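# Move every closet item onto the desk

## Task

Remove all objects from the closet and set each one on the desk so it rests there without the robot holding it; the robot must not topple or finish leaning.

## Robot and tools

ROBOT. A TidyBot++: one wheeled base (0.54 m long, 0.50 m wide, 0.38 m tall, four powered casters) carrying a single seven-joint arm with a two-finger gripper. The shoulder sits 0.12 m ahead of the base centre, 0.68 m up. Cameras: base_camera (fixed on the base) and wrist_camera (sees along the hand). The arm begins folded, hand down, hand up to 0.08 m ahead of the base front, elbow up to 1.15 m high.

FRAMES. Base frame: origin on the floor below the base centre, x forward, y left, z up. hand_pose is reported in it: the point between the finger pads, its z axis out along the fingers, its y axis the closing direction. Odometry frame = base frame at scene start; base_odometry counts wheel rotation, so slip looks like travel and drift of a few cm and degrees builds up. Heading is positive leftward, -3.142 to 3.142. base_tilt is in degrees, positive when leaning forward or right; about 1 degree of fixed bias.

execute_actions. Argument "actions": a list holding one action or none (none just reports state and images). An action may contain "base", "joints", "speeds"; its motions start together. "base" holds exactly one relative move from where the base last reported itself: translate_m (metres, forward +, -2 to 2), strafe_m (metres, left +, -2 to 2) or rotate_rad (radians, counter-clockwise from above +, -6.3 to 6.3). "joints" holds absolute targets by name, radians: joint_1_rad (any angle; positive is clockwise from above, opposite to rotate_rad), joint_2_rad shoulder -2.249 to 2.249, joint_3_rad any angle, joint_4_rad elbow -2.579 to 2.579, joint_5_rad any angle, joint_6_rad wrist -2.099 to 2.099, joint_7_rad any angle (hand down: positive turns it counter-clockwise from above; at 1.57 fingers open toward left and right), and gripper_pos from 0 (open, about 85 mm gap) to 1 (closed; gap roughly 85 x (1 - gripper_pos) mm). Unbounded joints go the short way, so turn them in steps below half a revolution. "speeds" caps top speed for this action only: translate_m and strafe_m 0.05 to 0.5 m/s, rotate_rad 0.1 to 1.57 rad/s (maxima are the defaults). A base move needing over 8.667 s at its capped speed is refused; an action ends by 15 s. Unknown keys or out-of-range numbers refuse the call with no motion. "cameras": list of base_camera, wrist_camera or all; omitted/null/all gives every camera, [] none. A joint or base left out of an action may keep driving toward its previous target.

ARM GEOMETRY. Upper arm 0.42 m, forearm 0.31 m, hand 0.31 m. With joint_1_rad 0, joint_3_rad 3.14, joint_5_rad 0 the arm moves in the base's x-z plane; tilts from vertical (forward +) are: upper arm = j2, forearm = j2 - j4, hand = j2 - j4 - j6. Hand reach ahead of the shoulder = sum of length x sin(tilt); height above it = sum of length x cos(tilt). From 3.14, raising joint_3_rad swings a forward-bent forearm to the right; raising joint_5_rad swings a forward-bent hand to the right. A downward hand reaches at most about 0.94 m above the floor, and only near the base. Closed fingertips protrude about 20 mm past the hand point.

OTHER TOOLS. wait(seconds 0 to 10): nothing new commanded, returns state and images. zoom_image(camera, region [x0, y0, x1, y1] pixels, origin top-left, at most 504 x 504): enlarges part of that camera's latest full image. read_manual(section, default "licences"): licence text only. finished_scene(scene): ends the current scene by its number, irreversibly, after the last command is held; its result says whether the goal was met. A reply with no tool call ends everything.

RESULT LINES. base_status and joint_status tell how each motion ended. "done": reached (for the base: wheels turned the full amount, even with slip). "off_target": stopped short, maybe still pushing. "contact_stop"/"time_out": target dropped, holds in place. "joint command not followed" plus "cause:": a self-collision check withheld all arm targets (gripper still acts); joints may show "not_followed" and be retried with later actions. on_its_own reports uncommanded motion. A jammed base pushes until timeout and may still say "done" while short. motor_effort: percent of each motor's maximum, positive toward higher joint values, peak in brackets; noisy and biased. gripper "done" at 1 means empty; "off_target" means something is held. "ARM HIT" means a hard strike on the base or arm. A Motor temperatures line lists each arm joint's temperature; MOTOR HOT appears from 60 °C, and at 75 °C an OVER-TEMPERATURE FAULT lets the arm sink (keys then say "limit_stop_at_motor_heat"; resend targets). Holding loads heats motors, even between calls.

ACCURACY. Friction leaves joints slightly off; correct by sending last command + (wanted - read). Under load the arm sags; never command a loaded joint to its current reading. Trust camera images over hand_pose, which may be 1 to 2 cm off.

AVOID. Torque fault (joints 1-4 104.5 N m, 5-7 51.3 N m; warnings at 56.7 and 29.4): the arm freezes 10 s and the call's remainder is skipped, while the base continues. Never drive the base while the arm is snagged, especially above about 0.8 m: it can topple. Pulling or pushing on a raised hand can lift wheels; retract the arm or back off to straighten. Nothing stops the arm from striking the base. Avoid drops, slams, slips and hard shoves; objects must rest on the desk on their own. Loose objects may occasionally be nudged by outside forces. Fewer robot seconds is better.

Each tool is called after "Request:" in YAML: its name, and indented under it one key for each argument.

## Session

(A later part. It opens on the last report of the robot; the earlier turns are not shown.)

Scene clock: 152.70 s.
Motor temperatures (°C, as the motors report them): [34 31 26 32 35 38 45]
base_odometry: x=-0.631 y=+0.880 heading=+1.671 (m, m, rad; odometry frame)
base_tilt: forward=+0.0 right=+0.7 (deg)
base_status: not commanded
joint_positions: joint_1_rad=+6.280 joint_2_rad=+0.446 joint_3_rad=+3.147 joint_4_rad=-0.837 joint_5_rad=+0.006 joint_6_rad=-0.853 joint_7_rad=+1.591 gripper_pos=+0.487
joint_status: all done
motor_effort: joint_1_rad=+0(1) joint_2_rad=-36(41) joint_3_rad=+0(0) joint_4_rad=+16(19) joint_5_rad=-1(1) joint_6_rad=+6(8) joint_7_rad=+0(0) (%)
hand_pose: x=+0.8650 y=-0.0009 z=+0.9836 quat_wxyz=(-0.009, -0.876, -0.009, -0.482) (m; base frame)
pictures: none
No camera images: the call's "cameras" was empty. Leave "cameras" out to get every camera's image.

Request:
execute_actions:
  actions:
    - {"joints":{"gripper_pos":0}}
  cameras: []

Request:
execute_actions:
  actions:
    - {"joints":{"joint_2_rad":0.38}}
  cameras: []

Request:
execute_actions:
  actions:
    - {"base":{"translate_m":-1.45}}
  cameras: []

Request:
execute_actions:
  actions:
    - {"base":{"rotate_rad":-3.14},"joints":{"joint_2_rad":0.6,"joint_4_rad":-1.1,"joint_6_rad":-0.3}}
  cameras: []

Request:
execute_actions:
  actions:
    - {"base":{"strafe_m":0.54}}
  cameras: []

Request:
execute_actions:
  actions:
    - {"base":{"translate_m":0.35}}
  cameras: ["wrist_camera"]

Scene clock: 167.33 s.
Motor temperatures (°C, as the motors report them): [34 31 26 32 35 38 45]
base_odometry: x=-0.631 y=+0.880 heading=+1.671 (m, m, rad; odometry frame)
base_tilt: forward=-0.1 right=+0.6 (deg)
base_status: not commanded
joint_positions: joint_1_rad=+6.280 joint_2_rad=+0.456 joint_3_rad=+3.147 joint_4_rad=-0.837 joint_5_rad=+0.006 joint_6_rad=-0.852 joint_7_rad=+1.591 gripper_pos=+0.000
joint_status: all done
motor_effort: joint_1_rad=+1(1) joint_2_rad=-39(40) joint_3_rad=+0(0) joint_4_rad=+18(18) joint_5_rad=-1(1) joint_6_rad=+7(7) joint_7_rad=+0(1) (%)
hand_pose: x=+0.8679 y=-0.0009 z=+0.9765 quat_wxyz=(-0.009, -0.878, -0.009, -0.478) (m; base frame)
pictures: none
No camera images: the call's "cameras" was empty. Leave "cameras" out to get every camera's image.

Scene clock: 168.37 s.
Motor temperatures (°C, as the motors report them): [34 31 26 32 35 38 45]
base_odometry: x=-0.631 y=+0.880 heading=+1.671 (m, m, rad; odometry frame)
base_tilt: forward=+0.0 right=+0.7 (deg)
base_status: not commanded
joint_positions: joint_1_rad=+6.280 joint_2_rad=+0.391 joint_3_rad=+3.147 joint_4_rad=-0.838 joint_5_rad=+0.006 joint_6_rad=-0.852 joint_7_rad=+1.591 gripper_pos=+0.000
joint_status: all done
motor_effort: joint_1_rad=+0(0) joint_2_rad=-37(42) joint_3_rad=+0(0) joint_4_rad=+18(19) joint_5_rad=-1(1) joint_6_rad=+7(8) joint_7_rad=+0(0) (%)
hand_pose: x=+0.8473 y=-0.0010 z=+1.0239 quat_wxyz=(-0.009, -0.863, -0.009, -0.505) (m; base frame)
pictures: none
No camera images: the call's "cameras" was empty. Leave "cameras" out to get every camera's image.

Scene clock: 172.83 s.
Motor temperatures (°C, as the motors report them): [34 31 26 32 35 38 45]
base_odometry: x=-0.485 y=-0.563 heading=+1.671 (m, m, rad; odometry frame)
base_tilt: forward=-0.1 right=+0.6 (deg)
base_status: done
joint_positions: joint_1_rad=+6.281 joint_2_rad=+0.386 joint_3_rad=+3.147 joint_4_rad=-0.838 joint_5_rad=+0.006 joint_6_rad=-0.852 joint_7_rad=+1.591 gripper_pos=+0.000
joint_status: not commanded
motor_effort: joint_1_rad=+0(6) joint_2_rad=-36(42) joint_3_rad=+0(3) joint_4_rad=+18(19) joint_5_rad=-1(2) joint_6_rad=+7(8) joint_7_rad=+0(1) (%)
hand_pose: x=+0.8455 y=-0.0013 z=+1.0278 quat_wxyz=(-0.010, -0.861, -0.009, -0.508) (m; base frame)
pictures: none
No camera images: the call's "cameras" was empty. Leave "cameras" out to get every camera's image.

Scene clock: 176.40 s.
Motor temperatures (°C, as the motors report them): [34 31 26 32 35 38 45]
base_odometry: x=-0.484 y=-0.563 heading=-1.468 (m, m, rad; odometry frame)
base_tilt: forward=-0.1 right=+0.7 (deg)
base_status: done
joint_positions: joint_1_rad=+6.290 joint_2_rad=+0.628 joint_3_rad=+3.144 joint_4_rad=-1.091 joint_5_rad=+0.006 joint_6_rad=-0.336 joint_7_rad=+1.591 gripper_pos=+0.000
joint_status: all done
motor_effort: joint_1_rad=+1(6) joint_2_rad=-46(57) joint_3_rad=+1(3) joint_4_rad=+19(20) joint_5_rad=-1(0) joint_6_rad=+8(9) joint_7_rad=+0(1) (%)
hand_pose: x=+0.9525 y=-0.0063 z=+0.8308 quat_wxyz=(-0.010, -0.856, -0.007, -0.517) (m; base frame)
pictures: none
No camera images: the call's "cameras" was empty. Leave "cameras" out to get every camera's image.

Scene clock: 178.87 s.
Motor temperatures (°C, as the motors report them): [34 31 26 32 35 38 45]
base_odometry: x=+0.053 y=-0.509 heading=-1.469 (m, m, rad; odometry frame)
base_tilt: forward=+0.0 right=+0.7 (deg)
base_status: done
joint_positions: joint_1_rad=+6.280 joint_2_rad=+0.627 joint_3_rad=+3.144 joint_4_rad=-1.091 joint_5_rad=+0.006 joint_6_rad=-0.336 joint_7_rad=+1.591 gripper_pos=+0.000
joint_status: not commanded
motor_effort: joint_1_rad=+1(5) joint_2_rad=-46(46) joint_3_rad=+0(1) joint_4_rad=+19(19) joint_5_rad=-1(1) joint_6_rad=+8(8) joint_7_rad=+0(0) (%)
hand_pose: x=+0.9525 y=+0.0024 z=+0.8312 quat_wxyz=(-0.008, -0.856, -0.012, -0.517) (m; base frame)
pictures: none
No camera images: the call's "cameras" was empty. Leave "cameras" out to get every camera's image.

Scene clock: 180.90 s.
Motor temperatures (°C, as the motors report them): [34 32 26 32 35 38 45]
base_odometry: x=+0.089 y=-0.857 heading=-1.468 (m, m, rad; odometry frame)
base_tilt: forward=-0.1 right=+0.7 (deg)
base_status: done
joint_positions: joint_1_rad=+6.280 joint_2_rad=+0.617 joint_3_rad=+3.144 joint_4_rad=-1.091 joint_5_rad=+0.006 joint_6_rad=-0.336 joint_7_rad=+1.591 gripper_pos=+0.000
joint_status: not commanded
motor_effort: joint_1_rad=-1(3) joint_2_rad=-46(50) joint_3_rad=+0(1) joint_4_rad=+19(20) joint_5_rad=-1(1) joint_6_rad=+8(9) joint_7_rad=+0(0) (%)
hand_pose: x=+0.9509 y=+0.0023 z=+0.8396 quat_wxyz=(-0.008, -0.853, -0.011, -0.521) (m; base frame)
pictures: wrist_camera
Images, in order (width x height): wrist_camera 644x476.

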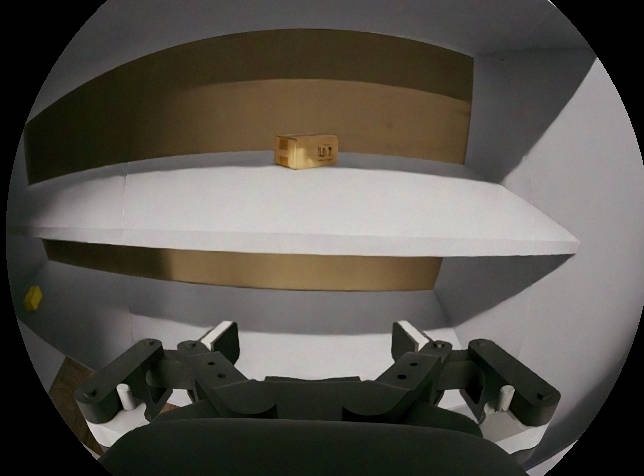

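Request:
execute_actions:
  actions:
    - {"joints":{"joint_2_rad":0.45,"joint_4_rad":-1.12,"joint_6_rad":-0.38,"joint_7_rad":0.6}}
  cameras: []

Request:
execute_actions:
  actions:
    - {"base":{"translate_m":0.3},"speeds":{"translate_m":0.2}}

Scene clock: 191.33 s.
Motor temperatures (°C, as the motors report them): [34 32 26 32 35 38 45]
base_odometry: x=+0.089 y=-0.857 heading=-1.468 (m, m, rad; odometry frame)
base_tilt: forward=+0.0 right=+0.7 (deg)
base_status: not commanded
joint_positions: joint_1_rad=+6.280 joint_2_rad=+0.462 joint_3_rad=+3.144 joint_4_rad=-1.100 joint_5_rad=+0.006 joint_6_rad=-0.337 joint_7_rad=+0.615 gripper_pos=+0.000
joint_status: all done
motor_effort: joint_1_rad=+0(0) joint_2_rad=-40(48) joint_3_rad=+0(0) joint_4_rad=+19(20) joint_5_rad=-1(1) joint_6_rad=+8(9) joint_7_rad=+0(1) (%)
hand_pose: x=+0.9155 y=+0.0022 z=+0.9613 quat_wxyz=(+0.266, -0.723, +0.372, -0.518) (m; base frame)
pictures: none
No camera images: the call's "cameras" was empty. Leave "cameras" out to get every camera's image.

Scene clock: 193.60 s.
Motor temperatures (°C, as the motors report them): [34 32 26 32 35 38 45]
base_odometry: x=+0.120 y=-1.155 heading=-1.468 (m, m, rad; odometry frame)
base_tilt: forward=+0.0 right=+0.7 (deg)
base_status: done
joint_positions: joint_1_rad=+6.280 joint_2_rad=+0.460 joint_3_rad=+3.144 joint_4_rad=-1.101 joint_5_rad=+0.006 joint_6_rad=-0.339 joint_7_rad=+0.615 gripper_pos=+0.000
joint_status: not commanded
motor_effort: joint_1_rad=+0(2) joint_2_rad=-42(44) joint_3_rad=+0(1) joint_4_rad=+20(20) joint_5_rad=-1(1) joint_6_rad=+8(9) joint_7_rad=+1(0) (%)
hand_pose: x=+0.9147 y=+0.0022 z=+0.9613 quat_wxyz=(+0.265, -0.723, +0.372, -0.517) (m; base frame)
pictures: base_camera, wrist_camera
Images, in order (width x height): base_camera 644x364, wrist_camera 644x476.

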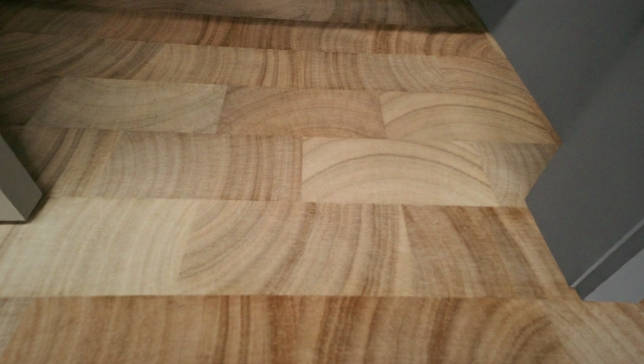

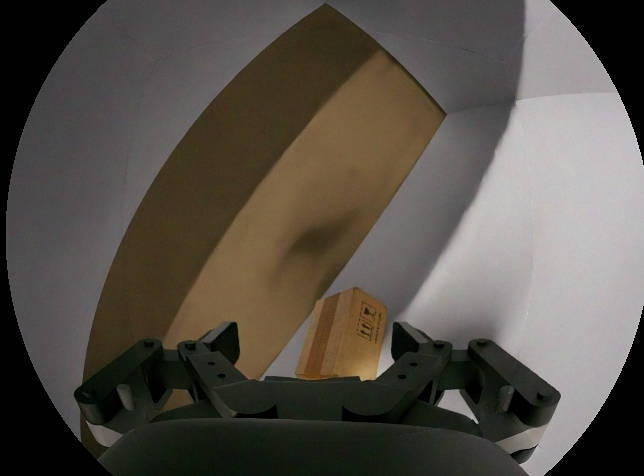

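Request:
execute_actions:
  actions:
    - {"base":{"translate_m":0.09},"speeds":{"translate_m":0.1},"joints":{"joint_6_rad":-0.66}}
  cameras: ["wrist_camera"]

Scene clock: 199.30 s.
Motor temperatures (°C, as the motors report them): [34 32 26 32 35 38 45]
base_odometry: x=+0.129 y=-1.245 heading=-1.467 (m, m, rad; odometry frame)
base_tilt: forward=-0.1 right=+0.7 (deg)
base_status: done
joint_positions: joint_1_rad=+6.280 joint_2_rad=+0.446 joint_3_rad=+3.144 joint_4_rad=-1.105 joint_5_rad=+0.006 joint_6_rad=-0.620 joint_7_rad=+0.615 gripper_pos=+0.000
joint_status: all done
motor_effort: joint_1_rad=-1(2) joint_2_rad=-39(43) joint_3_rad=+0(1) joint_4_rad=+18(20) joint_5_rad=-1(2) joint_6_rad=+7(9) joint_7_rad=+0(1) (%)
hand_pose: x=+0.8718 y=+0.0016 z=+0.8915 quat_wxyz=(+0.212, -0.786, +0.405, -0.415) (m; base frame)
pictures: wrist_camera
Images, in order (width x height): wrist_camera 644x476.

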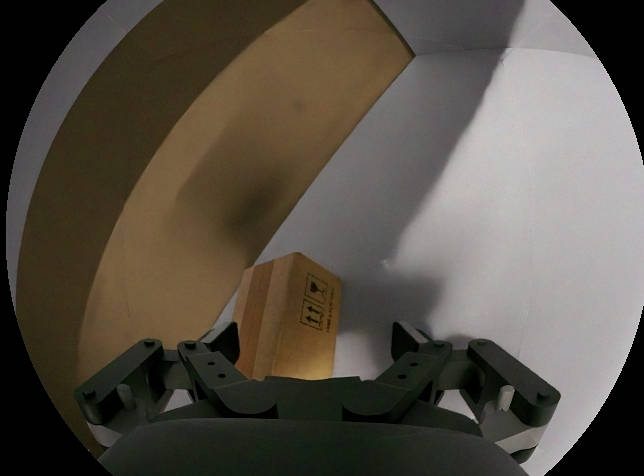

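Request:
execute_actions:
  actions:
    - {"base":{"translate_m":0.035},"speeds":{"translate_m":0.08},"joints":{"joint_1_rad":-0.03}}
  cameras: []

Request:
execute_actions:
  actions:
    - {"joints":{"joint_2_rad":0.49}}
  cameras: ["wrist_camera"]

Request:
execute_actions:
  actions:
    - {"joints":{"gripper_pos":1}}
  cameras: ["wrist_camera"]

Request:
execute_actions:
  actions:
    - {"joints":{"joint_2_rad":0.43}}
  cameras: ["wrist_camera"]

Scene clock: 207.20 s.
Motor temperatures (°C, as the motors report them): [34 32 26 32 35 38 45]
base_odometry: x=+0.133 y=-1.280 heading=-1.467 (m, m, rad; odometry frame)
base_tilt: forward=+0.0 right=+0.7 (deg)
base_status: done
joint_positions: joint_1_rad=+6.267 joint_2_rad=+0.446 joint_3_rad=+3.144 joint_4_rad=-1.105 joint_5_rad=+0.006 joint_6_rad=-0.620 joint_7_rad=+0.615 gripper_pos=+0.000
joint_status: all done
motor_effort: joint_1_rad=+1(4) joint_2_rad=-37(39) joint_3_rad=+0(1) joint_4_rad=+17(19) joint_5_rad=-1(1) joint_6_rad=+6(7) joint_7_rad=+1(0) (%)
hand_pose: x=+0.8717 y=+0.0116 z=+0.8914 quat_wxyz=(+0.215, -0.789, +0.400, -0.414) (m; base frame)
pictures: none
No camera images: the call's "cameras" was empty. Leave "cameras" out to get every camera's image.

Scene clock: 207.90 s.
Motor temperatures (°C, as the motors report them): [34 32 26 32 35 38 45]
base_odometry: x=+0.133 y=-1.280 heading=-1.467 (m, m, rad; odometry frame)
base_tilt: forward=+0.0 right=+0.7 (deg)
base_status: not commanded
joint_positions: joint_1_rad=+6.267 joint_2_rad=+0.447 joint_3_rad=+3.144 joint_4_rad=-1.105 joint_5_rad=+0.006 joint_6_rad=-0.620 joint_7_rad=+0.615 gripper_pos=+0.000
joint_status: joint_2_rad off_target (ended at +0.447, target +0.490)
motor_effort: joint_1_rad=+0(1) joint_2_rad=-33(38) joint_3_rad=+0(0) joint_4_rad=+16(18) joint_5_rad=-1(1) joint_6_rad=+5(6) joint_7_rad=+0(1) (%)
hand_pose: x=+0.8719 y=+0.0116 z=+0.8910 quat_wxyz=(+0.215, -0.789, +0.400, -0.414) (m; base frame)
pictures: wrist_camera
Images, in order (width x height): wrist_camera 644x476.

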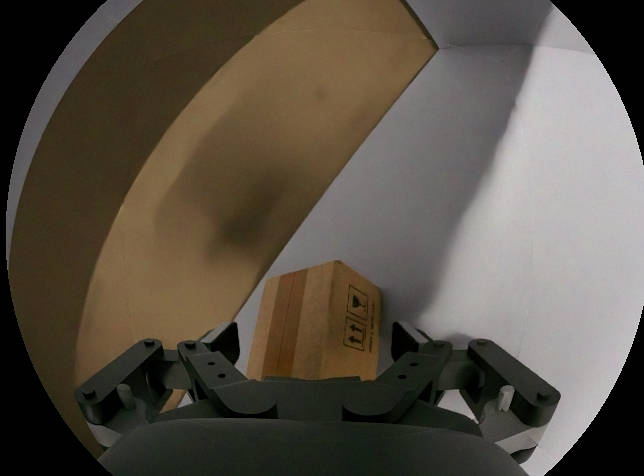

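Scene clock: 209.00 s.
Motor temperatures (°C, as the motors report them): [34 32 26 32 35 38 45]
base_odometry: x=+0.133 y=-1.280 heading=-1.467 (m, m, rad; odometry frame)
base_tilt: forward=+0.0 right=+0.7 (deg)
base_status: not commanded
joint_positions: joint_1_rad=+6.267 joint_2_rad=+0.431 joint_3_rad=+3.144 joint_4_rad=-1.089 joint_5_rad=+0.006 joint_6_rad=-0.620 joint_7_rad=+0.615 gripper_pos=+0.987
joint_status: all done
motor_effort: joint_1_rad=-2(4) joint_2_rad=-25(37) joint_3_rad=-1(2) joint_4_rad=+10(17) joint_5_rad=-2(0) joint_6_rad=+0(6) joint_7_rad=+1(1) (%)
hand_pose: x=+0.8708 y=+0.0116 z=+0.9126 quat_wxyz=(+0.221, -0.782, +0.396, -0.426) (m; base frame)
pictures: wrist_camera
Images, in order (width x height): wrist_camera 644x476.

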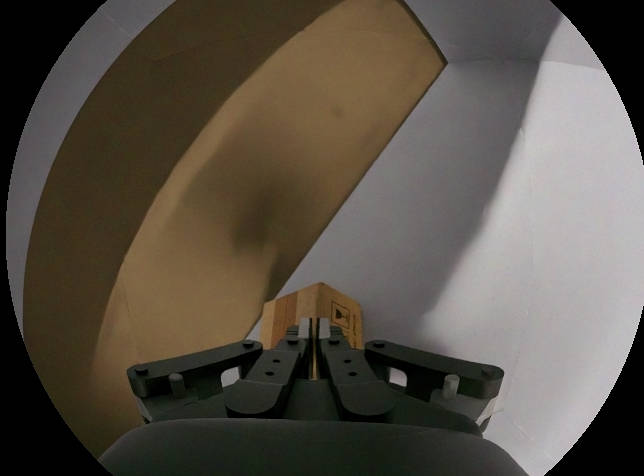

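Scene clock: 209.77 s.
Motor temperatures (°C, as the motors report them): [34 32 26 32 35 38 45]
base_odometry: x=+0.133 y=-1.280 heading=-1.467 (m, m, rad; odometry frame)
base_tilt: forward=+0.0 right=+0.7 (deg)
base_status: not commanded
joint_positions: joint_1_rad=+6.266 joint_2_rad=+0.429 joint_3_rad=+3.144 joint_4_rad=-1.090 joint_5_rad=+0.006 joint_6_rad=-0.620 joint_7_rad=+0.615 gripper_pos=+0.987
joint_status: all done
motor_effort: joint_1_rad=-1(2) joint_2_rad=-34(35) joint_3_rad=+0(2) joint_4_rad=+15(15) joint_5_rad=-1(2) joint_6_rad=+4(4) joint_7_rad=+0(1) (%)
hand_pose: x=+0.8703 y=+0.0117 z=+0.9132 quat_wxyz=(+0.222, -0.782, +0.396, -0.426) (m; base frame)
pictures: wrist_camera
Images, in order (width x height): wrist_camera 644x476.

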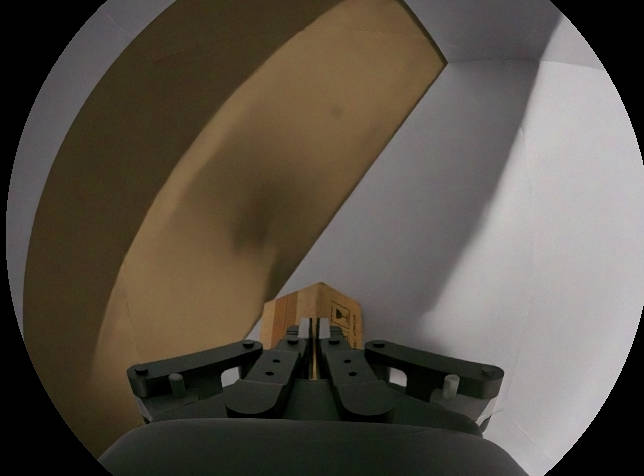

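Request:
execute_actions:
  actions:
    - {"base":{"translate_m":-0.3},"speeds":{"translate_m":0.2}}
  cameras: []

Request:
execute_actions:
  actions:
    - {"base":{"strafe_m":0.09},"joints":{"joint_1_rad":0,"joint_2_rad":0.6,"joint_4_rad":-1.32,"joint_6_rad":0.22,"joint_7_rad":1.57}}
  cameras: ["wrist_camera"]

Request:
execute_actions:
  actions:
    - {"base":{"translate_m":0.15},"speeds":{"translate_m":0.15}}
  cameras: ["wrist_camera"]

Scene clock: 222.10 s.
Motor temperatures (°C, as the motors report them): [34 32 26 32 35 38 45]
base_odometry: x=+0.102 y=-0.981 heading=-1.465 (m, m, rad; odometry frame)
base_tilt: forward=-0.1 right=+0.7 (deg)
base_status: done
joint_positions: joint_1_rad=+6.266 joint_2_rad=+0.429 joint_3_rad=+3.144 joint_4_rad=-1.097 joint_5_rad=+0.006 joint_6_rad=-0.620 joint_7_rad=+0.615 gripper_pos=+0.988
joint_status: not commanded
motor_effort: joint_1_rad=-1(4) joint_2_rad=-38(38) joint_3_rad=+0(2) joint_4_rad=+18(18) joint_5_rad=-1(1) joint_6_rad=+7(7) joint_7_rad=+0(0) (%)
hand_pose: x=+0.8690 y=+0.0120 z=+0.9092 quat_wxyz=(+0.220, -0.784, +0.397, -0.424) (m; base frame)
pictures: none
No camera images: the call's "cameras" was empty. Leave "cameras" out to get every camera's image.

Scene clock: 223.47 s.
Motor temperatures (°C, as the motors report them): [34 32 26 32 35 38 45]
base_odometry: x=+0.191 y=-0.972 heading=-1.465 (m, m, rad; odometry frame)
base_tilt: forward=+0.0 right=+0.6 (deg)
base_status: done
joint_positions: joint_1_rad=+6.268 joint_2_rad=+0.572 joint_3_rad=+3.143 joint_4_rad=-1.294 joint_5_rad=+0.006 joint_6_rad=+0.195 joint_7_rad=+1.550 gripper_pos=+0.999
joint_status: all done
motor_effort: joint_1_rad=+0(4) joint_2_rad=-42(45) joint_3_rad=+0(3) joint_4_rad=+17(19) joint_5_rad=-1(2) joint_6_rad=+8(8) joint_7_rad=+0(0) (%)
hand_pose: x=+0.9571 y=+0.0139 z=+0.9130 quat_wxyz=(+0.010, -0.742, +0.000, -0.671) (m; base frame)
pictures: wrist_camera
Images, in order (width x height): wrist_camera 644x476.

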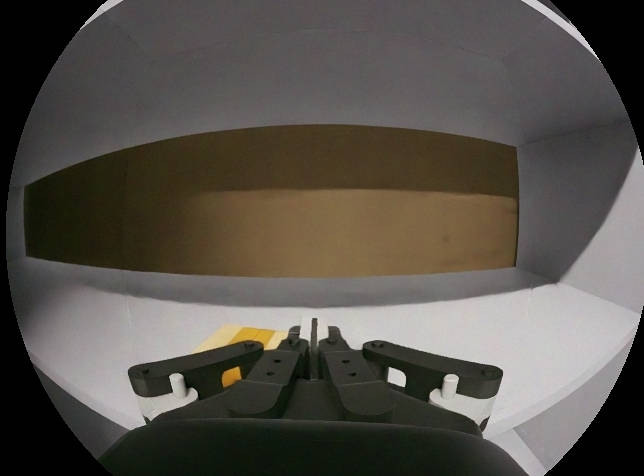

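Scene clock: 225.13 s.
Motor temperatures (°C, as the motors report them): [34 32 26 32 35 38 45]
base_odometry: x=+0.207 y=-1.121 heading=-1.465 (m, m, rad; odometry frame)
base_tilt: forward=-0.1 right=+0.7 (deg)
base_status: done
joint_positions: joint_1_rad=+6.269 joint_2_rad=+0.572 joint_3_rad=+3.143 joint_4_rad=-1.295 joint_5_rad=+0.006 joint_6_rad=+0.197 joint_7_rad=+1.550 gripper_pos=+0.999
joint_status: not commanded
motor_effort: joint_1_rad=+1(1) joint_2_rad=-41(43) joint_3_rad=+0(0) joint_4_rad=+17(19) joint_5_rad=-1(1) joint_6_rad=+7(9) joint_7_rad=+0(1) (%)
hand_pose: x=+0.9571 y=+0.0129 z=+0.9131 quat_wxyz=(+0.010, -0.741, +0.000, -0.671) (m; base frame)
pictures: wrist_camera
Images, in order (width x height): wrist_camera 644x476.

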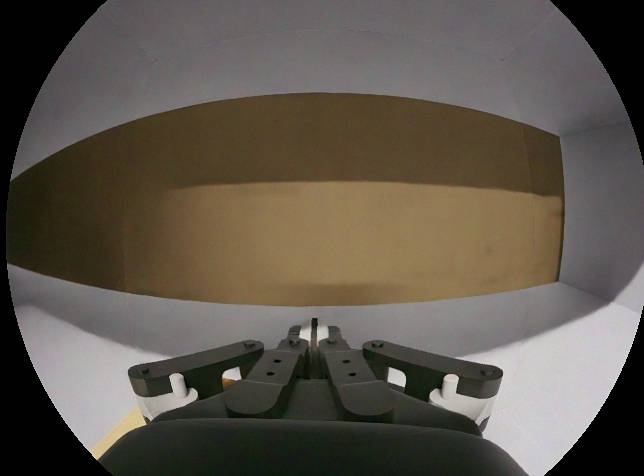

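The box was dragged. Lift, back off, and look.

Request:
execute_actions:
  actions:
    - {"joints":{"joint_2_rad":0.5}}
  cameras: []

Request:
execute_actions:
  actions:
    - {"base":{"translate_m":-0.35},"speeds":{"translate_m":0.2},"joints":{"gripper_pos":0,"joint_6_rad":-0.1}}
  cameras: ["wrist_camera"]

Scene clock: 230.30 s.
Motor temperatures (°C, as the motors report them): [34 32 26 32 35 38 45]
base_odometry: x=+0.207 y=-1.121 heading=-1.465 (m, m, rad; odometry frame)
base_tilt: forward=-0.1 right=+0.7 (deg)
base_status: not commanded
joint_positions: joint_1_rad=+6.269 joint_2_rad=+0.517 joint_3_rad=+3.143 joint_4_rad=-1.306 joint_5_rad=+0.006 joint_6_rad=+0.197 joint_7_rad=+1.550 gripper_pos=+0.999
joint_status: all done
motor_effort: joint_1_rad=+0(0) joint_2_rad=-41(46) joint_3_rad=+0(0) joint_4_rad=+19(20) joint_5_rad=-1(1) joint_6_rad=+9(9) joint_7_rad=+0(0) (%)
hand_pose: x=+0.9421 y=+0.0127 z=+0.9520 quat_wxyz=(+0.010, -0.726, +0.000, -0.687) (m; base frame)
pictures: none
No camera images: the call's "cameras" was empty. Leave "cameras" out to get every camera's image.

Scene clock: 232.83 s.
Motor temperatures (°C, as the motors report them): [34 32 26 32 35 38 45]
base_odometry: x=+0.170 y=-0.773 heading=-1.464 (m, m, rad; odometry frame)
base_tilt: forward=-0.1 right=+0.7 (deg)
base_status: done
joint_positions: joint_1_rad=+6.274 joint_2_rad=+0.491 joint_3_rad=+3.143 joint_4_rad=-1.306 joint_5_rad=+0.006 joint_6_rad=-0.060 joint_7_rad=+1.550 gripper_pos=+0.000
joint_status: all done
motor_effort: joint_1_rad=+1(5) joint_2_rad=-41(46) joint_3_rad=+0(3) joint_4_rad=+19(20) joint_5_rad=-1(1) joint_6_rad=+8(12) joint_7_rad=+0(2) (%)
hand_pose: x=+0.9223 y=+0.0082 z=+0.8945 quat_wxyz=(+0.007, -0.801, +0.002, -0.599) (m; base frame)
pictures: wrist_camera
Images, in order (width x height): wrist_camera 644x476.

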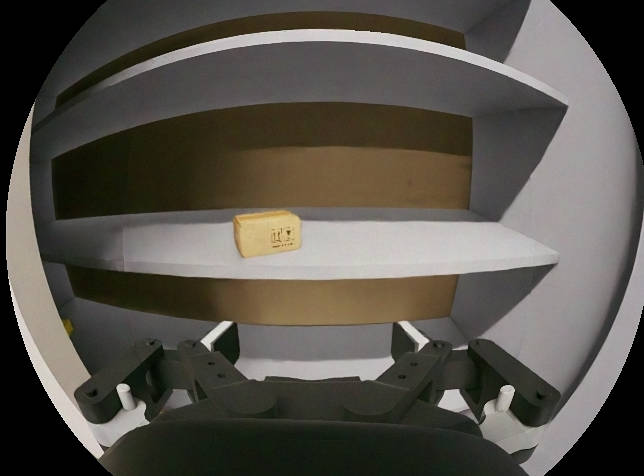

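Request:
execute_actions:
  actions:
    - {"base":{"strafe_m":0.08},"joints":{"joint_2_rad":0.45,"joint_4_rad":-0.67,"joint_6_rad":-1.38,"joint_7_rad":0.3}}
  cameras: []

Request:
execute_actions:
  actions:
    - {"base":{"translate_m":0.3},"speeds":{"translate_m":0.15}}
  cameras: ["wrist_camera"]

Scene clock: 244.00 s.
Motor temperatures (°C, as the motors report them): [34 32 26 32 35 38 45]
base_odometry: x=+0.250 y=-0.764 heading=-1.464 (m, m, rad; odometry frame)
base_tilt: forward=-0.1 right=+0.6 (deg)
base_status: done
joint_positions: joint_1_rad=+6.274 joint_2_rad=+0.468 joint_3_rad=+3.142 joint_4_rad=-0.688 joint_5_rad=+0.006 joint_6_rad=-1.341 joint_7_rad=+0.332 gripper_pos=+0.000
joint_status: all done
motor_effort: joint_1_rad=-1(5) joint_2_rad=-38(43) joint_3_rad=+0(1) joint_4_rad=+16(21) joint_5_rad=-1(0) joint_6_rad=+5(9) joint_7_rad=-1(1) (%)
hand_pose: x=+0.7837 y=+0.0059 z=+0.9352 quat_wxyz=(+0.183, -0.775, +0.547, -0.259) (m; base frame)
pictures: none
No camera images: the call's "cameras" was empty. Leave "cameras" out to get every camera's image.

Scene clock: 246.67 s.
Motor temperatures (°C, as the motors report them): [34 32 26 32 35 38 45]
base_odometry: x=+0.282 y=-1.062 heading=-1.463 (m, m, rad; odometry frame)
base_tilt: forward=-0.1 right=+0.6 (deg)
base_status: done
joint_positions: joint_1_rad=+6.274 joint_2_rad=+0.463 joint_3_rad=+3.142 joint_4_rad=-0.687 joint_5_rad=+0.006 joint_6_rad=-1.342 joint_7_rad=+0.332 gripper_pos=+0.000
joint_status: not commanded
motor_effort: joint_1_rad=-1(1) joint_2_rad=-38(42) joint_3_rad=+0(0) joint_4_rad=+16(17) joint_5_rad=-1(1) joint_6_rad=+5(6) joint_7_rad=+0(0) (%)
hand_pose: x=+0.7821 y=+0.0058 z=+0.9389 quat_wxyz=(+0.184, -0.774, +0.547, -0.261) (m; base frame)
pictures: wrist_camera
Images, in order (width x height): wrist_camera 644x476.

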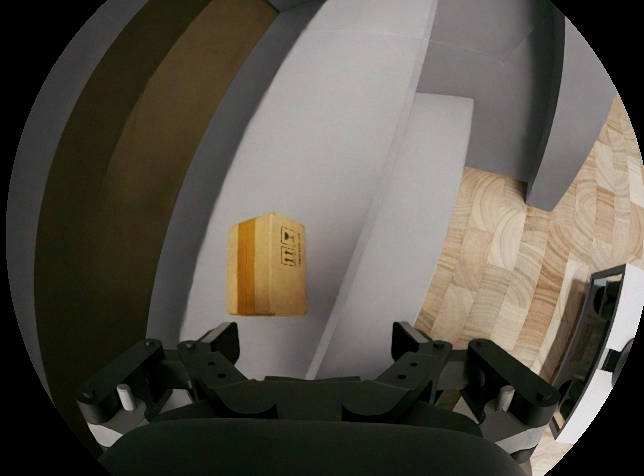

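Request:
execute_actions:
  actions:
    - {"base":{"strafe_m":-0.04},"speeds":{"strafe_m":0.1}}
  cameras: []

Request:
execute_actions:
  actions:
    - {"base":{"translate_m":0.09},"speeds":{"translate_m":0.1}}
  cameras: ["wrist_camera"]

Request:
execute_actions:
  actions:
    - {"joints":{"joint_2_rad":0.53}}
  cameras: ["wrist_camera"]

Scene clock: 254.60 s.
Motor temperatures (°C, as the motors report them): [34 32 26 32 35 38 45]
base_odometry: x=+0.242 y=-1.067 heading=-1.463 (m, m, rad; odometry frame)
base_tilt: forward=+0.0 right=+0.7 (deg)
base_status: done
joint_positions: joint_1_rad=+6.278 joint_2_rad=+0.463 joint_3_rad=+3.142 joint_4_rad=-0.687 joint_5_rad=+0.006 joint_6_rad=-1.342 joint_7_rad=+0.332 gripper_pos=+0.000
joint_status: not commanded
motor_effort: joint_1_rad=+0(4) joint_2_rad=-37(39) joint_3_rad=+0(2) joint_4_rad=+16(17) joint_5_rad=-1(0) joint_6_rad=+5(5) joint_7_rad=+0(0) (%)
hand_pose: x=+0.7821 y=+0.0030 z=+0.9389 quat_wxyz=(+0.184, -0.773, +0.548, -0.261) (m; base frame)
pictures: none
No camera images: the call's "cameras" was empty. Leave "cameras" out to get every camera's image.

Scene clock: 256.07 s.
Motor temperatures (°C, as the motors report them): [34 32 26 32 35 38 45]
base_odometry: x=+0.252 y=-1.157 heading=-1.463 (m, m, rad; odometry frame)
base_tilt: forward=-0.1 right=+0.7 (deg)
base_status: done
joint_positions: joint_1_rad=+6.278 joint_2_rad=+0.460 joint_3_rad=+3.142 joint_4_rad=-0.687 joint_5_rad=+0.006 joint_6_rad=-1.342 joint_7_rad=+0.332 gripper_pos=+0.000
joint_status: not commanded
motor_effort: joint_1_rad=+1(1) joint_2_rad=-39(41) joint_3_rad=+0(0) joint_4_rad=+16(18) joint_5_rad=-1(1) joint_6_rad=+5(6) joint_7_rad=+0(1) (%)
hand_pose: x=+0.7812 y=+0.0030 z=+0.9410 quat_wxyz=(+0.184, -0.773, +0.548, -0.262) (m; base frame)
pictures: wrist_camera
Images, in order (width x height): wrist_camera 644x476.

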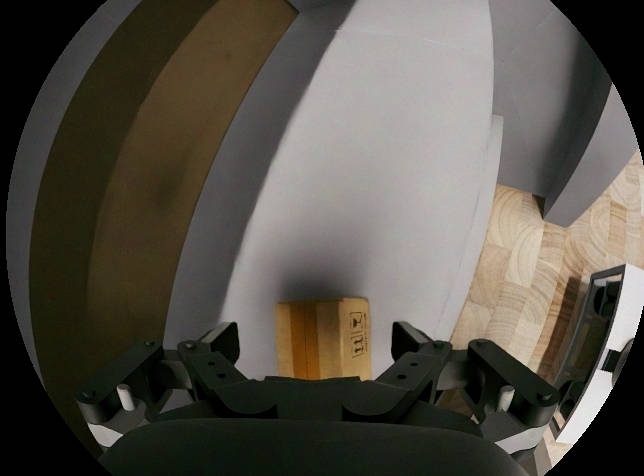

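Scene clock: 257.07 s.
Motor temperatures (°C, as the motors report them): [34 32 26 32 35 38 45]
base_odometry: x=+0.252 y=-1.157 heading=-1.463 (m, m, rad; odometry frame)
base_tilt: forward=-0.1 right=+0.7 (deg)
base_status: not commanded
joint_positions: joint_1_rad=+6.278 joint_2_rad=+0.517 joint_3_rad=+3.142 joint_4_rad=-0.685 joint_5_rad=+0.006 joint_6_rad=-1.342 joint_7_rad=+0.332 gripper_pos=+0.000
joint_status: all done
motor_effort: joint_1_rad=-1(0) joint_2_rad=-40(42) joint_3_rad=+0(0) joint_4_rad=+16(17) joint_5_rad=-1(1) joint_6_rad=+4(5) joint_7_rad=+1(0) (%)
hand_pose: x=+0.7951 y=+0.0031 z=+0.9036 quat_wxyz=(+0.169, -0.780, +0.553, -0.241) (m; base frame)
pictures: wrist_camera
Images, in order (width x height): wrist_camera 644x476.

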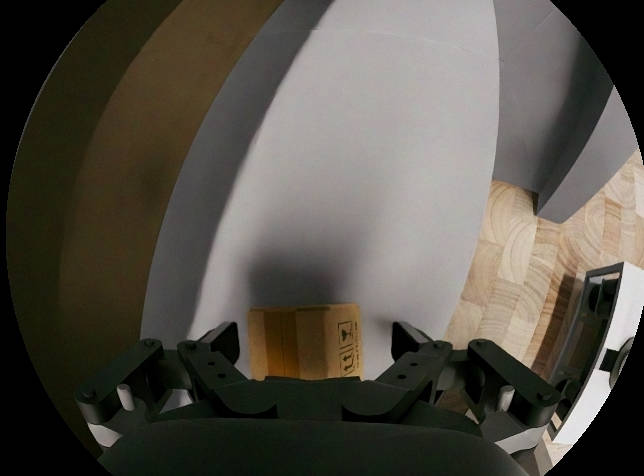

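Request:
execute_actions:
  actions:
    - {"base":{"translate_m":0.02},"speeds":{"translate_m":0.06},"joints":{"joint_2_rad":0.57}}
  cameras: ["wrist_camera"]

Request:
execute_actions:
  actions:
    - {"joints":{"gripper_pos":1}}
  cameras: []

Request:
execute_actions:
  actions:
    - {"joints":{"joint_2_rad":0.49}}
  cameras: ["wrist_camera"]

Scene clock: 263.77 s.
Motor temperatures (°C, as the motors report them): [34 32 26 32 35 38 45]
base_odometry: x=+0.253 y=-1.177 heading=-1.464 (m, m, rad; odometry frame)
base_tilt: forward=-0.1 right=+0.7 (deg)
base_status: done
joint_positions: joint_1_rad=+6.278 joint_2_rad=+0.555 joint_3_rad=+3.142 joint_4_rad=-0.681 joint_5_rad=+0.006 joint_6_rad=-1.343 joint_7_rad=+0.332 gripper_pos=+0.000
joint_status: all done
motor_effort: joint_1_rad=+0(2) joint_2_rad=-39(44) joint_3_rad=+0(0) joint_4_rad=+15(17) joint_5_rad=-1(2) joint_6_rad=+4(5) joint_7_rad=+0(0) (%)
hand_pose: x=+0.8038 y=+0.0031 z=+0.8797 quat_wxyz=(+0.160, -0.783, +0.556, -0.228) (m; base frame)
pictures: wrist_camera
Images, in order (width x height): wrist_camera 644x476.

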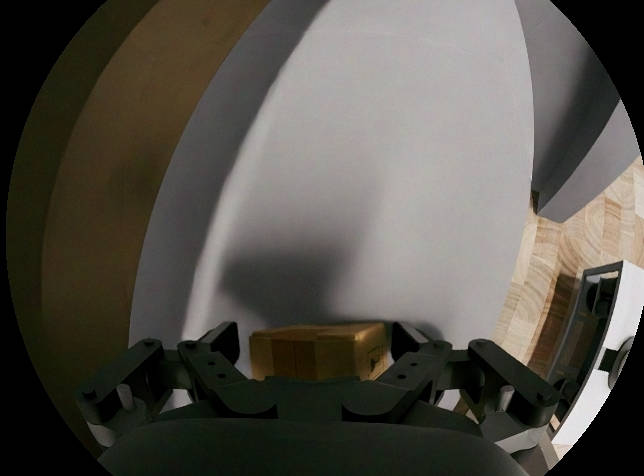

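Scene clock: 264.87 s.
Motor temperatures (°C, as the motors report them): [34 32 26 32 35 38 45]
base_odometry: x=+0.253 y=-1.177 heading=-1.464 (m, m, rad; odometry frame)
base_tilt: forward=-0.1 right=+0.6 (deg)
base_status: not commanded
joint_positions: joint_1_rad=+6.278 joint_2_rad=+0.554 joint_3_rad=+3.142 joint_4_rad=-0.675 joint_5_rad=+0.006 joint_6_rad=-1.343 joint_7_rad=+0.332 gripper_pos=+0.241
joint_status: gripper_pos off_target (ended at +0.241, target +1.000)
motor_effort: joint_1_rad=+1(0) joint_2_rad=-39(41) joint_3_rad=+0(0) joint_4_rad=+15(16) joint_5_rad=-1(1) joint_6_rad=+4(5) joint_7_rad=+0(1) (%)
hand_pose: x=+0.8045 y=+0.0031 z=+0.8831 quat_wxyz=(+0.162, -0.783, +0.555, -0.230) (m; base frame)
pictures: none
No camera images: the call's "cameras" was empty. Leave "cameras" out to get every camera's image.

Scene clock: 265.87 s.
Motor temperatures (°C, as the motors report them): [34 32 26 32 35 38 45]
base_odometry: x=+0.253 y=-1.177 heading=-1.464 (m, m, rad; odometry frame)
base_tilt: forward=-0.1 right=+0.6 (deg)
base_status: not commanded
joint_positions: joint_1_rad=+6.278 joint_2_rad=+0.517 joint_3_rad=+3.142 joint_4_rad=-0.675 joint_5_rad=+0.006 joint_6_rad=-1.343 joint_7_rad=+0.332 gripper_pos=+0.241
joint_status: all done
motor_effort: joint_1_rad=+0(0) joint_2_rad=-41(43) joint_3_rad=+0(0) joint_4_rad=+17(17) joint_5_rad=-1(1) joint_6_rad=+5(5) joint_7_rad=+0(0) (%)
hand_pose: x=+0.7966 y=+0.0031 z=+0.9082 quat_wxyz=(+0.172, -0.778, +0.552, -0.245) (m; base frame)
pictures: wrist_camera
Images, in order (width x height): wrist_camera 644x476.

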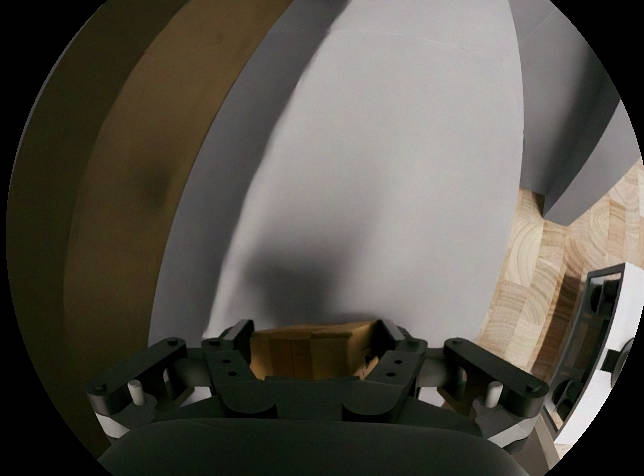

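Held. To the desk (right of the tape).

Request:
execute_actions:
  actions:
    - {"base":{"translate_m":-1.7},"speeds":{"translate_m":0.4}}
  cameras: []

Request:
execute_actions:
  actions:
    - {"base":{"rotate_rad":3.14},"speeds":{"rotate_rad":1.0},"joints":{"joint_2_rad":0.2,"joint_4_rad":-0.65,"joint_6_rad":-1.6}}
  cameras: []

Request:
execute_actions:
  actions:
    - {"base":{"strafe_m":0.42}}
  cameras: []

Request:
execute_actions:
  actions:
    - {"base":{"translate_m":0.52},"speeds":{"translate_m":0.3}}
  cameras: ["wrist_camera"]

Request:
execute_actions:
  actions:
    - {"joints":{"joint_2_rad":0.3}}
  cameras: []

Scene clock: 279.50 s.
Motor temperatures (°C, as the motors report them): [34 32 26 32 35 38 45]
base_odometry: x=+0.071 y=+0.514 heading=-1.464 (m, m, rad; odometry frame)
base_tilt: forward=-0.1 right=+0.6 (deg)
base_status: done
joint_positions: joint_1_rad=+6.279 joint_2_rad=+0.509 joint_3_rad=+3.141 joint_4_rad=-0.675 joint_5_rad=+0.006 joint_6_rad=-1.346 joint_7_rad=+0.332 gripper_pos=+0.241
joint_status: not commanded
motor_effort: joint_1_rad=+0(4) joint_2_rad=-38(46) joint_3_rad=+0(1) joint_4_rad=+17(19) joint_5_rad=-1(0) joint_6_rad=+5(6) joint_7_rad=+0(0) (%)
hand_pose: x=+0.7938 y=+0.0025 z=+0.9132 quat_wxyz=(+0.173, -0.778, +0.552, -0.246) (m; base frame)
pictures: none
No camera images: the call's "cameras" was empty. Leave "cameras" out to get every camera's image.

Scene clock: 283.57 s.
Motor temperatures (°C, as the motors report them): [34 32 26 32 35 38 45]
base_odometry: x=+0.071 y=+0.514 heading=+1.676 (m, m, rad; odometry frame)
base_tilt: forward=-0.1 right=+0.7 (deg)
base_status: done
joint_positions: joint_1_rad=+6.282 joint_2_rad=+0.210 joint_3_rad=+3.141 joint_4_rad=-0.666 joint_5_rad=+0.006 joint_6_rad=-1.560 joint_7_rad=+0.332 gripper_pos=+0.241
joint_status: all done
motor_effort: joint_1_rad=+0(5) joint_2_rad=-26(45) joint_3_rad=+0(2) joint_4_rad=+15(18) joint_5_rad=-1(0) joint_6_rad=+6(6) joint_7_rad=+0(0) (%)
hand_pose: x=+0.6500 y=+0.0001 z=+1.0576 quat_wxyz=(+0.198, -0.764, +0.545, -0.283) (m; base frame)
pictures: none
No camera images: the call's "cameras" was empty. Leave "cameras" out to get every camera's image.

Scene clock: 285.77 s.
Motor temperatures (°C, as the motors report them): [34 32 26 32 35 38 45]
base_odometry: x=-0.347 y=+0.469 heading=+1.677 (m, m, rad; odometry frame)
base_tilt: forward=-0.1 right=+0.6 (deg)
base_status: done
joint_positions: joint_1_rad=+6.280 joint_2_rad=+0.210 joint_3_rad=+3.141 joint_4_rad=-0.666 joint_5_rad=+0.006 joint_6_rad=-1.561 joint_7_rad=+0.332 gripper_pos=+0.241
joint_status: not commanded
motor_effort: joint_1_rad=+1(4) joint_2_rad=-27(28) joint_3_rad=+0(2) joint_4_rad=+15(16) joint_5_rad=-1(0) joint_6_rad=+6(6) joint_7_rad=+1(1) (%)
hand_pose: x=+0.6499 y=+0.0012 z=+1.0575 quat_wxyz=(+0.199, -0.764, +0.544, -0.282) (m; base frame)
pictures: none
No camera images: the call's "cameras" was empty. Leave "cameras" out to get every camera's image.

Scene clock: 288.47 s.
Motor temperatures (°C, as the motors report them): [34 32 26 32 35 38 45]
base_odometry: x=-0.402 y=+0.986 heading=+1.677 (m, m, rad; odometry frame)
base_tilt: forward=-0.1 right=+0.7 (deg)
base_status: done
joint_positions: joint_1_rad=+6.280 joint_2_rad=+0.209 joint_3_rad=+3.141 joint_4_rad=-0.666 joint_5_rad=+0.006 joint_6_rad=-1.564 joint_7_rad=+0.332 gripper_pos=+0.241
joint_status: not commanded
motor_effort: joint_1_rad=+1(2) joint_2_rad=-28(31) joint_3_rad=+0(0) joint_4_rad=+15(16) joint_5_rad=-1(1) joint_6_rad=+6(7) joint_7_rad=+0(0) (%)
hand_pose: x=+0.6488 y=+0.0012 z=+1.0572 quat_wxyz=(+0.198, -0.765, +0.545, -0.281) (m; base frame)
pictures: wrist_camera
Images, in order (width x height): wrist_camera 644x476.

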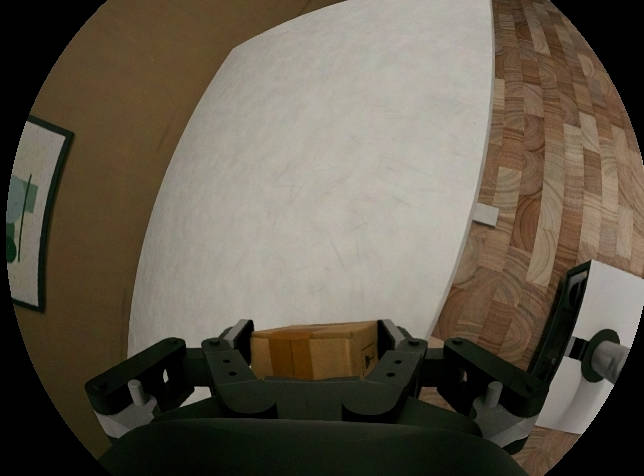

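Scene clock: 289.53 s.
Motor temperatures (°C, as the motors report them): [34 32 26 32 35 38 45]
base_odometry: x=-0.402 y=+0.986 heading=+1.677 (m, m, rad; odometry frame)
base_tilt: forward=-0.1 right=+0.7 (deg)
base_status: not commanded
joint_positions: joint_1_rad=+6.280 joint_2_rad=+0.297 joint_3_rad=+3.141 joint_4_rad=-0.666 joint_5_rad=+0.006 joint_6_rad=-1.564 joint_7_rad=+0.332 gripper_pos=+0.241
joint_status: all done
motor_effort: joint_1_rad=+0(0) joint_2_rad=-31(33) joint_3_rad=+0(0) joint_4_rad=+16(17) joint_5_rad=-1(1) joint_6_rad=+5(6) joint_7_rad=+0(1) (%)
hand_pose: x=+0.6796 y=+0.0013 z=+1.0095 quat_wxyz=(+0.174, -0.776, +0.553, -0.248) (m; base frame)
pictures: none
No camera images: the call's "cameras" was empty. Leave "cameras" out to get every camera's image.

Near the edge; move in more.

Request:
execute_actions:
  actions:
    - {"base":{"translate_m":0.12},"speeds":{"translate_m":0.15}}
  cameras: []

Request:
execute_actions:
  actions:
    - {"joints":{"gripper_pos":0}}
  cameras: []

Request:
execute_actions:
  actions:
    - {"joints":{"joint_2_rad":0.15,"joint_7_rad":1.57}}
  cameras: ["wrist_camera"]

Scene clock: 295.70 s.
Motor temperatures (°C, as the motors report them): [34 32 26 32 35 38 45]
base_odometry: x=-0.415 y=+1.105 heading=+1.677 (m, m, rad; odometry frame)
base_tilt: forward=+0.0 right=+0.7 (deg)
base_status: done
joint_positions: joint_1_rad=+6.280 joint_2_rad=+0.300 joint_3_rad=+3.141 joint_4_rad=-0.666 joint_5_rad=+0.006 joint_6_rad=-1.565 joint_7_rad=+0.332 gripper_pos=+0.241
joint_status: not commanded
motor_effort: joint_1_rad=+0(1) joint_2_rad=-32(35) joint_3_rad=+0(1) joint_4_rad=+16(16) joint_5_rad=-1(1) joint_6_rad=+5(6) joint_7_rad=+0(0) (%)
hand_pose: x=+0.6803 y=+0.0013 z=+1.0078 quat_wxyz=(+0.173, -0.777, +0.553, -0.246) (m; base frame)
pictures: none
No camera images: the call's "cameras" was empty. Leave "cameras" out to get every camera's image.

Scene clock: 296.80 s.
Motor temperatures (°C, as the motors report them): [34 32 26 32 35 38 45]
base_odometry: x=-0.415 y=+1.105 heading=+1.677 (m, m, rad; odometry frame)
base_tilt: forward=-0.1 right=+0.6 (deg)
base_status: not commanded
joint_positions: joint_1_rad=+6.280 joint_2_rad=+0.300 joint_3_rad=+3.141 joint_4_rad=-0.666 joint_5_rad=+0.006 joint_6_rad=-1.565 joint_7_rad=+0.332 gripper_pos=+0.000
joint_status: all done
motor_effort: joint_1_rad=+0(1) joint_2_rad=-30(32) joint_3_rad=+1(0) joint_4_rad=+15(16) joint_5_rad=-1(1) joint_6_rad=+5(5) joint_7_rad=+1(0) (%)
hand_pose: x=+0.6803 y=+0.0013 z=+1.0078 quat_wxyz=(+0.173, -0.777, +0.553, -0.246) (m; base frame)
pictures: none
No camera images: the call's "cameras" was empty. Leave "cameras" out to get every camera's image.

Scene clock: 298.37 s.
Motor temperatures (°C, as the motors report them): [34 32 26 32 35 38 45]
base_odometry: x=-0.415 y=+1.105 heading=+1.677 (m, m, rad; odometry frame)
base_tilt: forward=-0.1 right=+0.6 (deg)
base_status: not commanded
joint_positions: joint_1_rad=+6.280 joint_2_rad=+0.167 joint_3_rad=+3.141 joint_4_rad=-0.666 joint_5_rad=+0.006 joint_6_rad=-1.565 joint_7_rad=+1.556 gripper_pos=+0.000
joint_status: all done
motor_effort: joint_1_rad=+0(0) joint_2_rad=-23(31) joint_3_rad=+0(0) joint_4_rad=+14(15) joint_5_rad=-1(1) joint_6_rad=+6(6) joint_7_rad=+0(0) (%)
hand_pose: x=+0.6321 y=+0.0012 z=+1.0793 quat_wxyz=(+0.001, -0.932, +0.006, -0.363) (m; base frame)
pictures: wrist_camera
Images, in order (width x height): wrist_camera 644x476.

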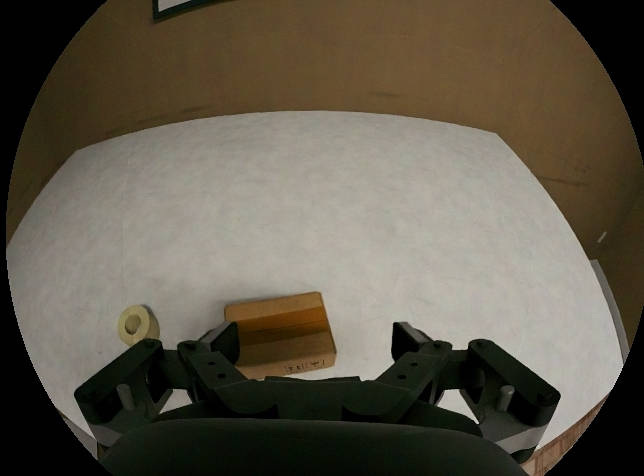

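Request:
execute_actions:
  actions:
    - {"base":{"translate_m":-1.72}}
  cameras: []

Request:
execute_actions:
  actions:
    - {"base":{"rotate_rad":-3.14},"joints":{"joint_2_rad":0.2,"joint_4_rad":-1.5,"joint_6_rad":0.15,"gripper_pos":1}}
  cameras: []

Request:
execute_actions:
  actions:
    - {"base":{"strafe_m":0.61}}

Scene clock: 309.53 s.
Motor temperatures (°C, as the motors report them): [34 32 26 32 35 38 45]
base_odometry: x=-0.231 y=-0.605 heading=+1.678 (m, m, rad; odometry frame)
base_tilt: forward=-0.1 right=+0.6 (deg)
base_status: done
joint_positions: joint_1_rad=+6.280 joint_2_rad=+0.157 joint_3_rad=+3.141 joint_4_rad=-0.665 joint_5_rad=+0.006 joint_6_rad=-1.565 joint_7_rad=+1.556 gripper_pos=+0.000
joint_status: not commanded
motor_effort: joint_1_rad=+1(3) joint_2_rad=-22(31) joint_3_rad=+0(2) joint_4_rad=+13(15) joint_5_rad=-1(2) joint_6_rad=+6(6) joint_7_rad=+0(0) (%)
hand_pose: x=+0.6281 y=+0.0012 z=+1.0846 quat_wxyz=(+0.001, -0.930, +0.006, -0.368) (m; base frame)
pictures: none
No camera images: the call's "cameras" was empty. Leave "cameras" out to get every camera's image.

Scene clock: 312.90 s.
Motor temperatures (°C, as the motors report them): [34 32 26 32 35 38 45]
base_odometry: x=-0.231 y=-0.605 heading=-1.462 (m, m, rad; odometry frame)
base_tilt: forward=-0.1 right=+0.7 (deg)
base_status: done
joint_positions: joint_1_rad=+6.287 joint_2_rad=+0.198 joint_3_rad=+3.142 joint_4_rad=-1.479 joint_5_rad=+0.006 joint_6_rad=+0.110 joint_7_rad=+1.556 gripper_pos=+0.999
joint_status: all done
motor_effort: joint_1_rad=+0(4) joint_2_rad=-32(35) joint_3_rad=+0(3) joint_4_rad=+20(20) joint_5_rad=-1(0) joint_6_rad=+9(9) joint_7_rad=+0(0) (%)
hand_pose: x=+0.8256 y=-0.0014 z=+1.0624 quat_wxyz=(+0.002, -0.706, +0.004, -0.709) (m; base frame)
pictures: none
No camera images: the call's "cameras" was empty. Leave "cameras" out to get every camera's image.

Scene clock: 315.50 s.
Motor temperatures (°C, as the motors report them): [34 32 26 32 35 38 45]
base_odometry: x=+0.375 y=-0.540 heading=-1.463 (m, m, rad; odometry frame)
base_tilt: forward=-0.1 right=+0.6 (deg)
base_status: done
joint_positions: joint_1_rad=+6.286 joint_2_rad=+0.198 joint_3_rad=+3.142 joint_4_rad=-1.479 joint_5_rad=+0.006 joint_6_rad=+0.110 joint_7_rad=+1.556 gripper_pos=+0.999
joint_status: not commanded
motor_effort: joint_1_rad=+1(3) joint_2_rad=-31(32) joint_3_rad=+1(2) joint_4_rad=+19(20) joint_5_rad=-1(1) joint_6_rad=+9(9) joint_7_rad=+1(1) (%)
hand_pose: x=+0.8256 y=-0.0012 z=+1.0623 quat_wxyz=(+0.002, -0.706, +0.004, -0.709) (m; base frame)
pictures: base_camera, wrist_camera
Images, in order (width x height): base_camera 644x364, wrist_camera 644x476.

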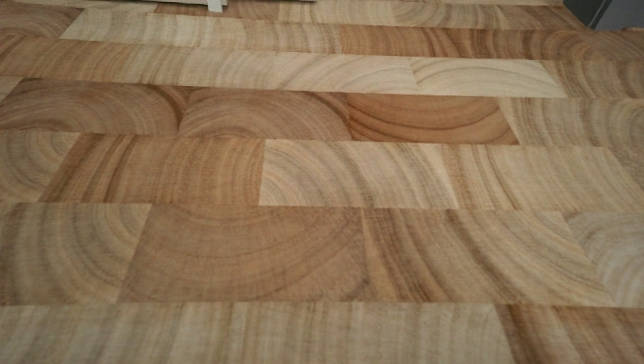

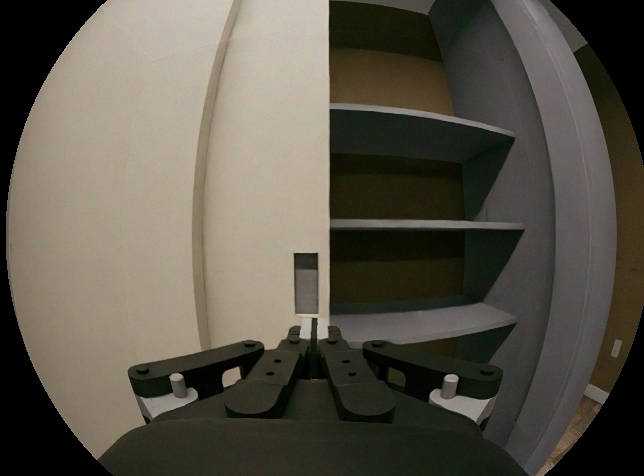

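Request:
execute_actions:
  actions:
    - {"base":{"translate_m":0.15},"speeds":{"translate_m":0.15}}

Scene clock: 335.00 s.
Motor temperatures (°C, as the motors report them): [34 32 26 32 35 38 45]
base_odometry: x=+0.392 y=-0.689 heading=-1.463 (m, m, rad; odometry frame)
base_tilt: forward=-0.1 right=+0.7 (deg)
base_status: done
joint_positions: joint_1_rad=+6.286 joint_2_rad=+0.198 joint_3_rad=+3.142 joint_4_rad=-1.481 joint_5_rad=+0.006 joint_6_rad=+0.111 joint_7_rad=+1.556 gripper_pos=+0.999
joint_status: not commanded
motor_effort: joint_1_rad=+0(2) joint_2_rad=-32(35) joint_3_rad=+1(1) joint_4_rad=+20(21) joint_5_rad=-1(1) joint_6_rad=+9(9) joint_7_rad=+1(0) (%)
hand_pose: x=+0.8255 y=-0.0012 z=+1.0616 quat_wxyz=(+0.002, -0.706, +0.004, -0.708) (m; base frame)
pictures: base_camera, wrist_camera
Images, in order (width x height): base_camera 644x364, wrist_camera 644x476.

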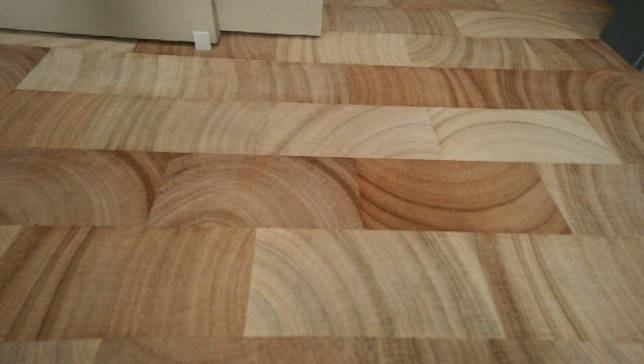

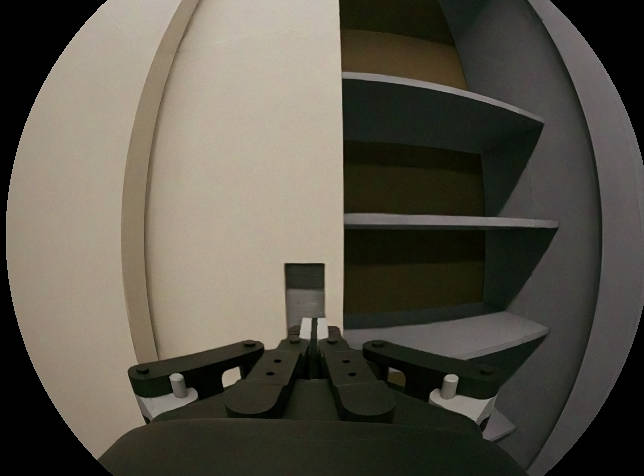

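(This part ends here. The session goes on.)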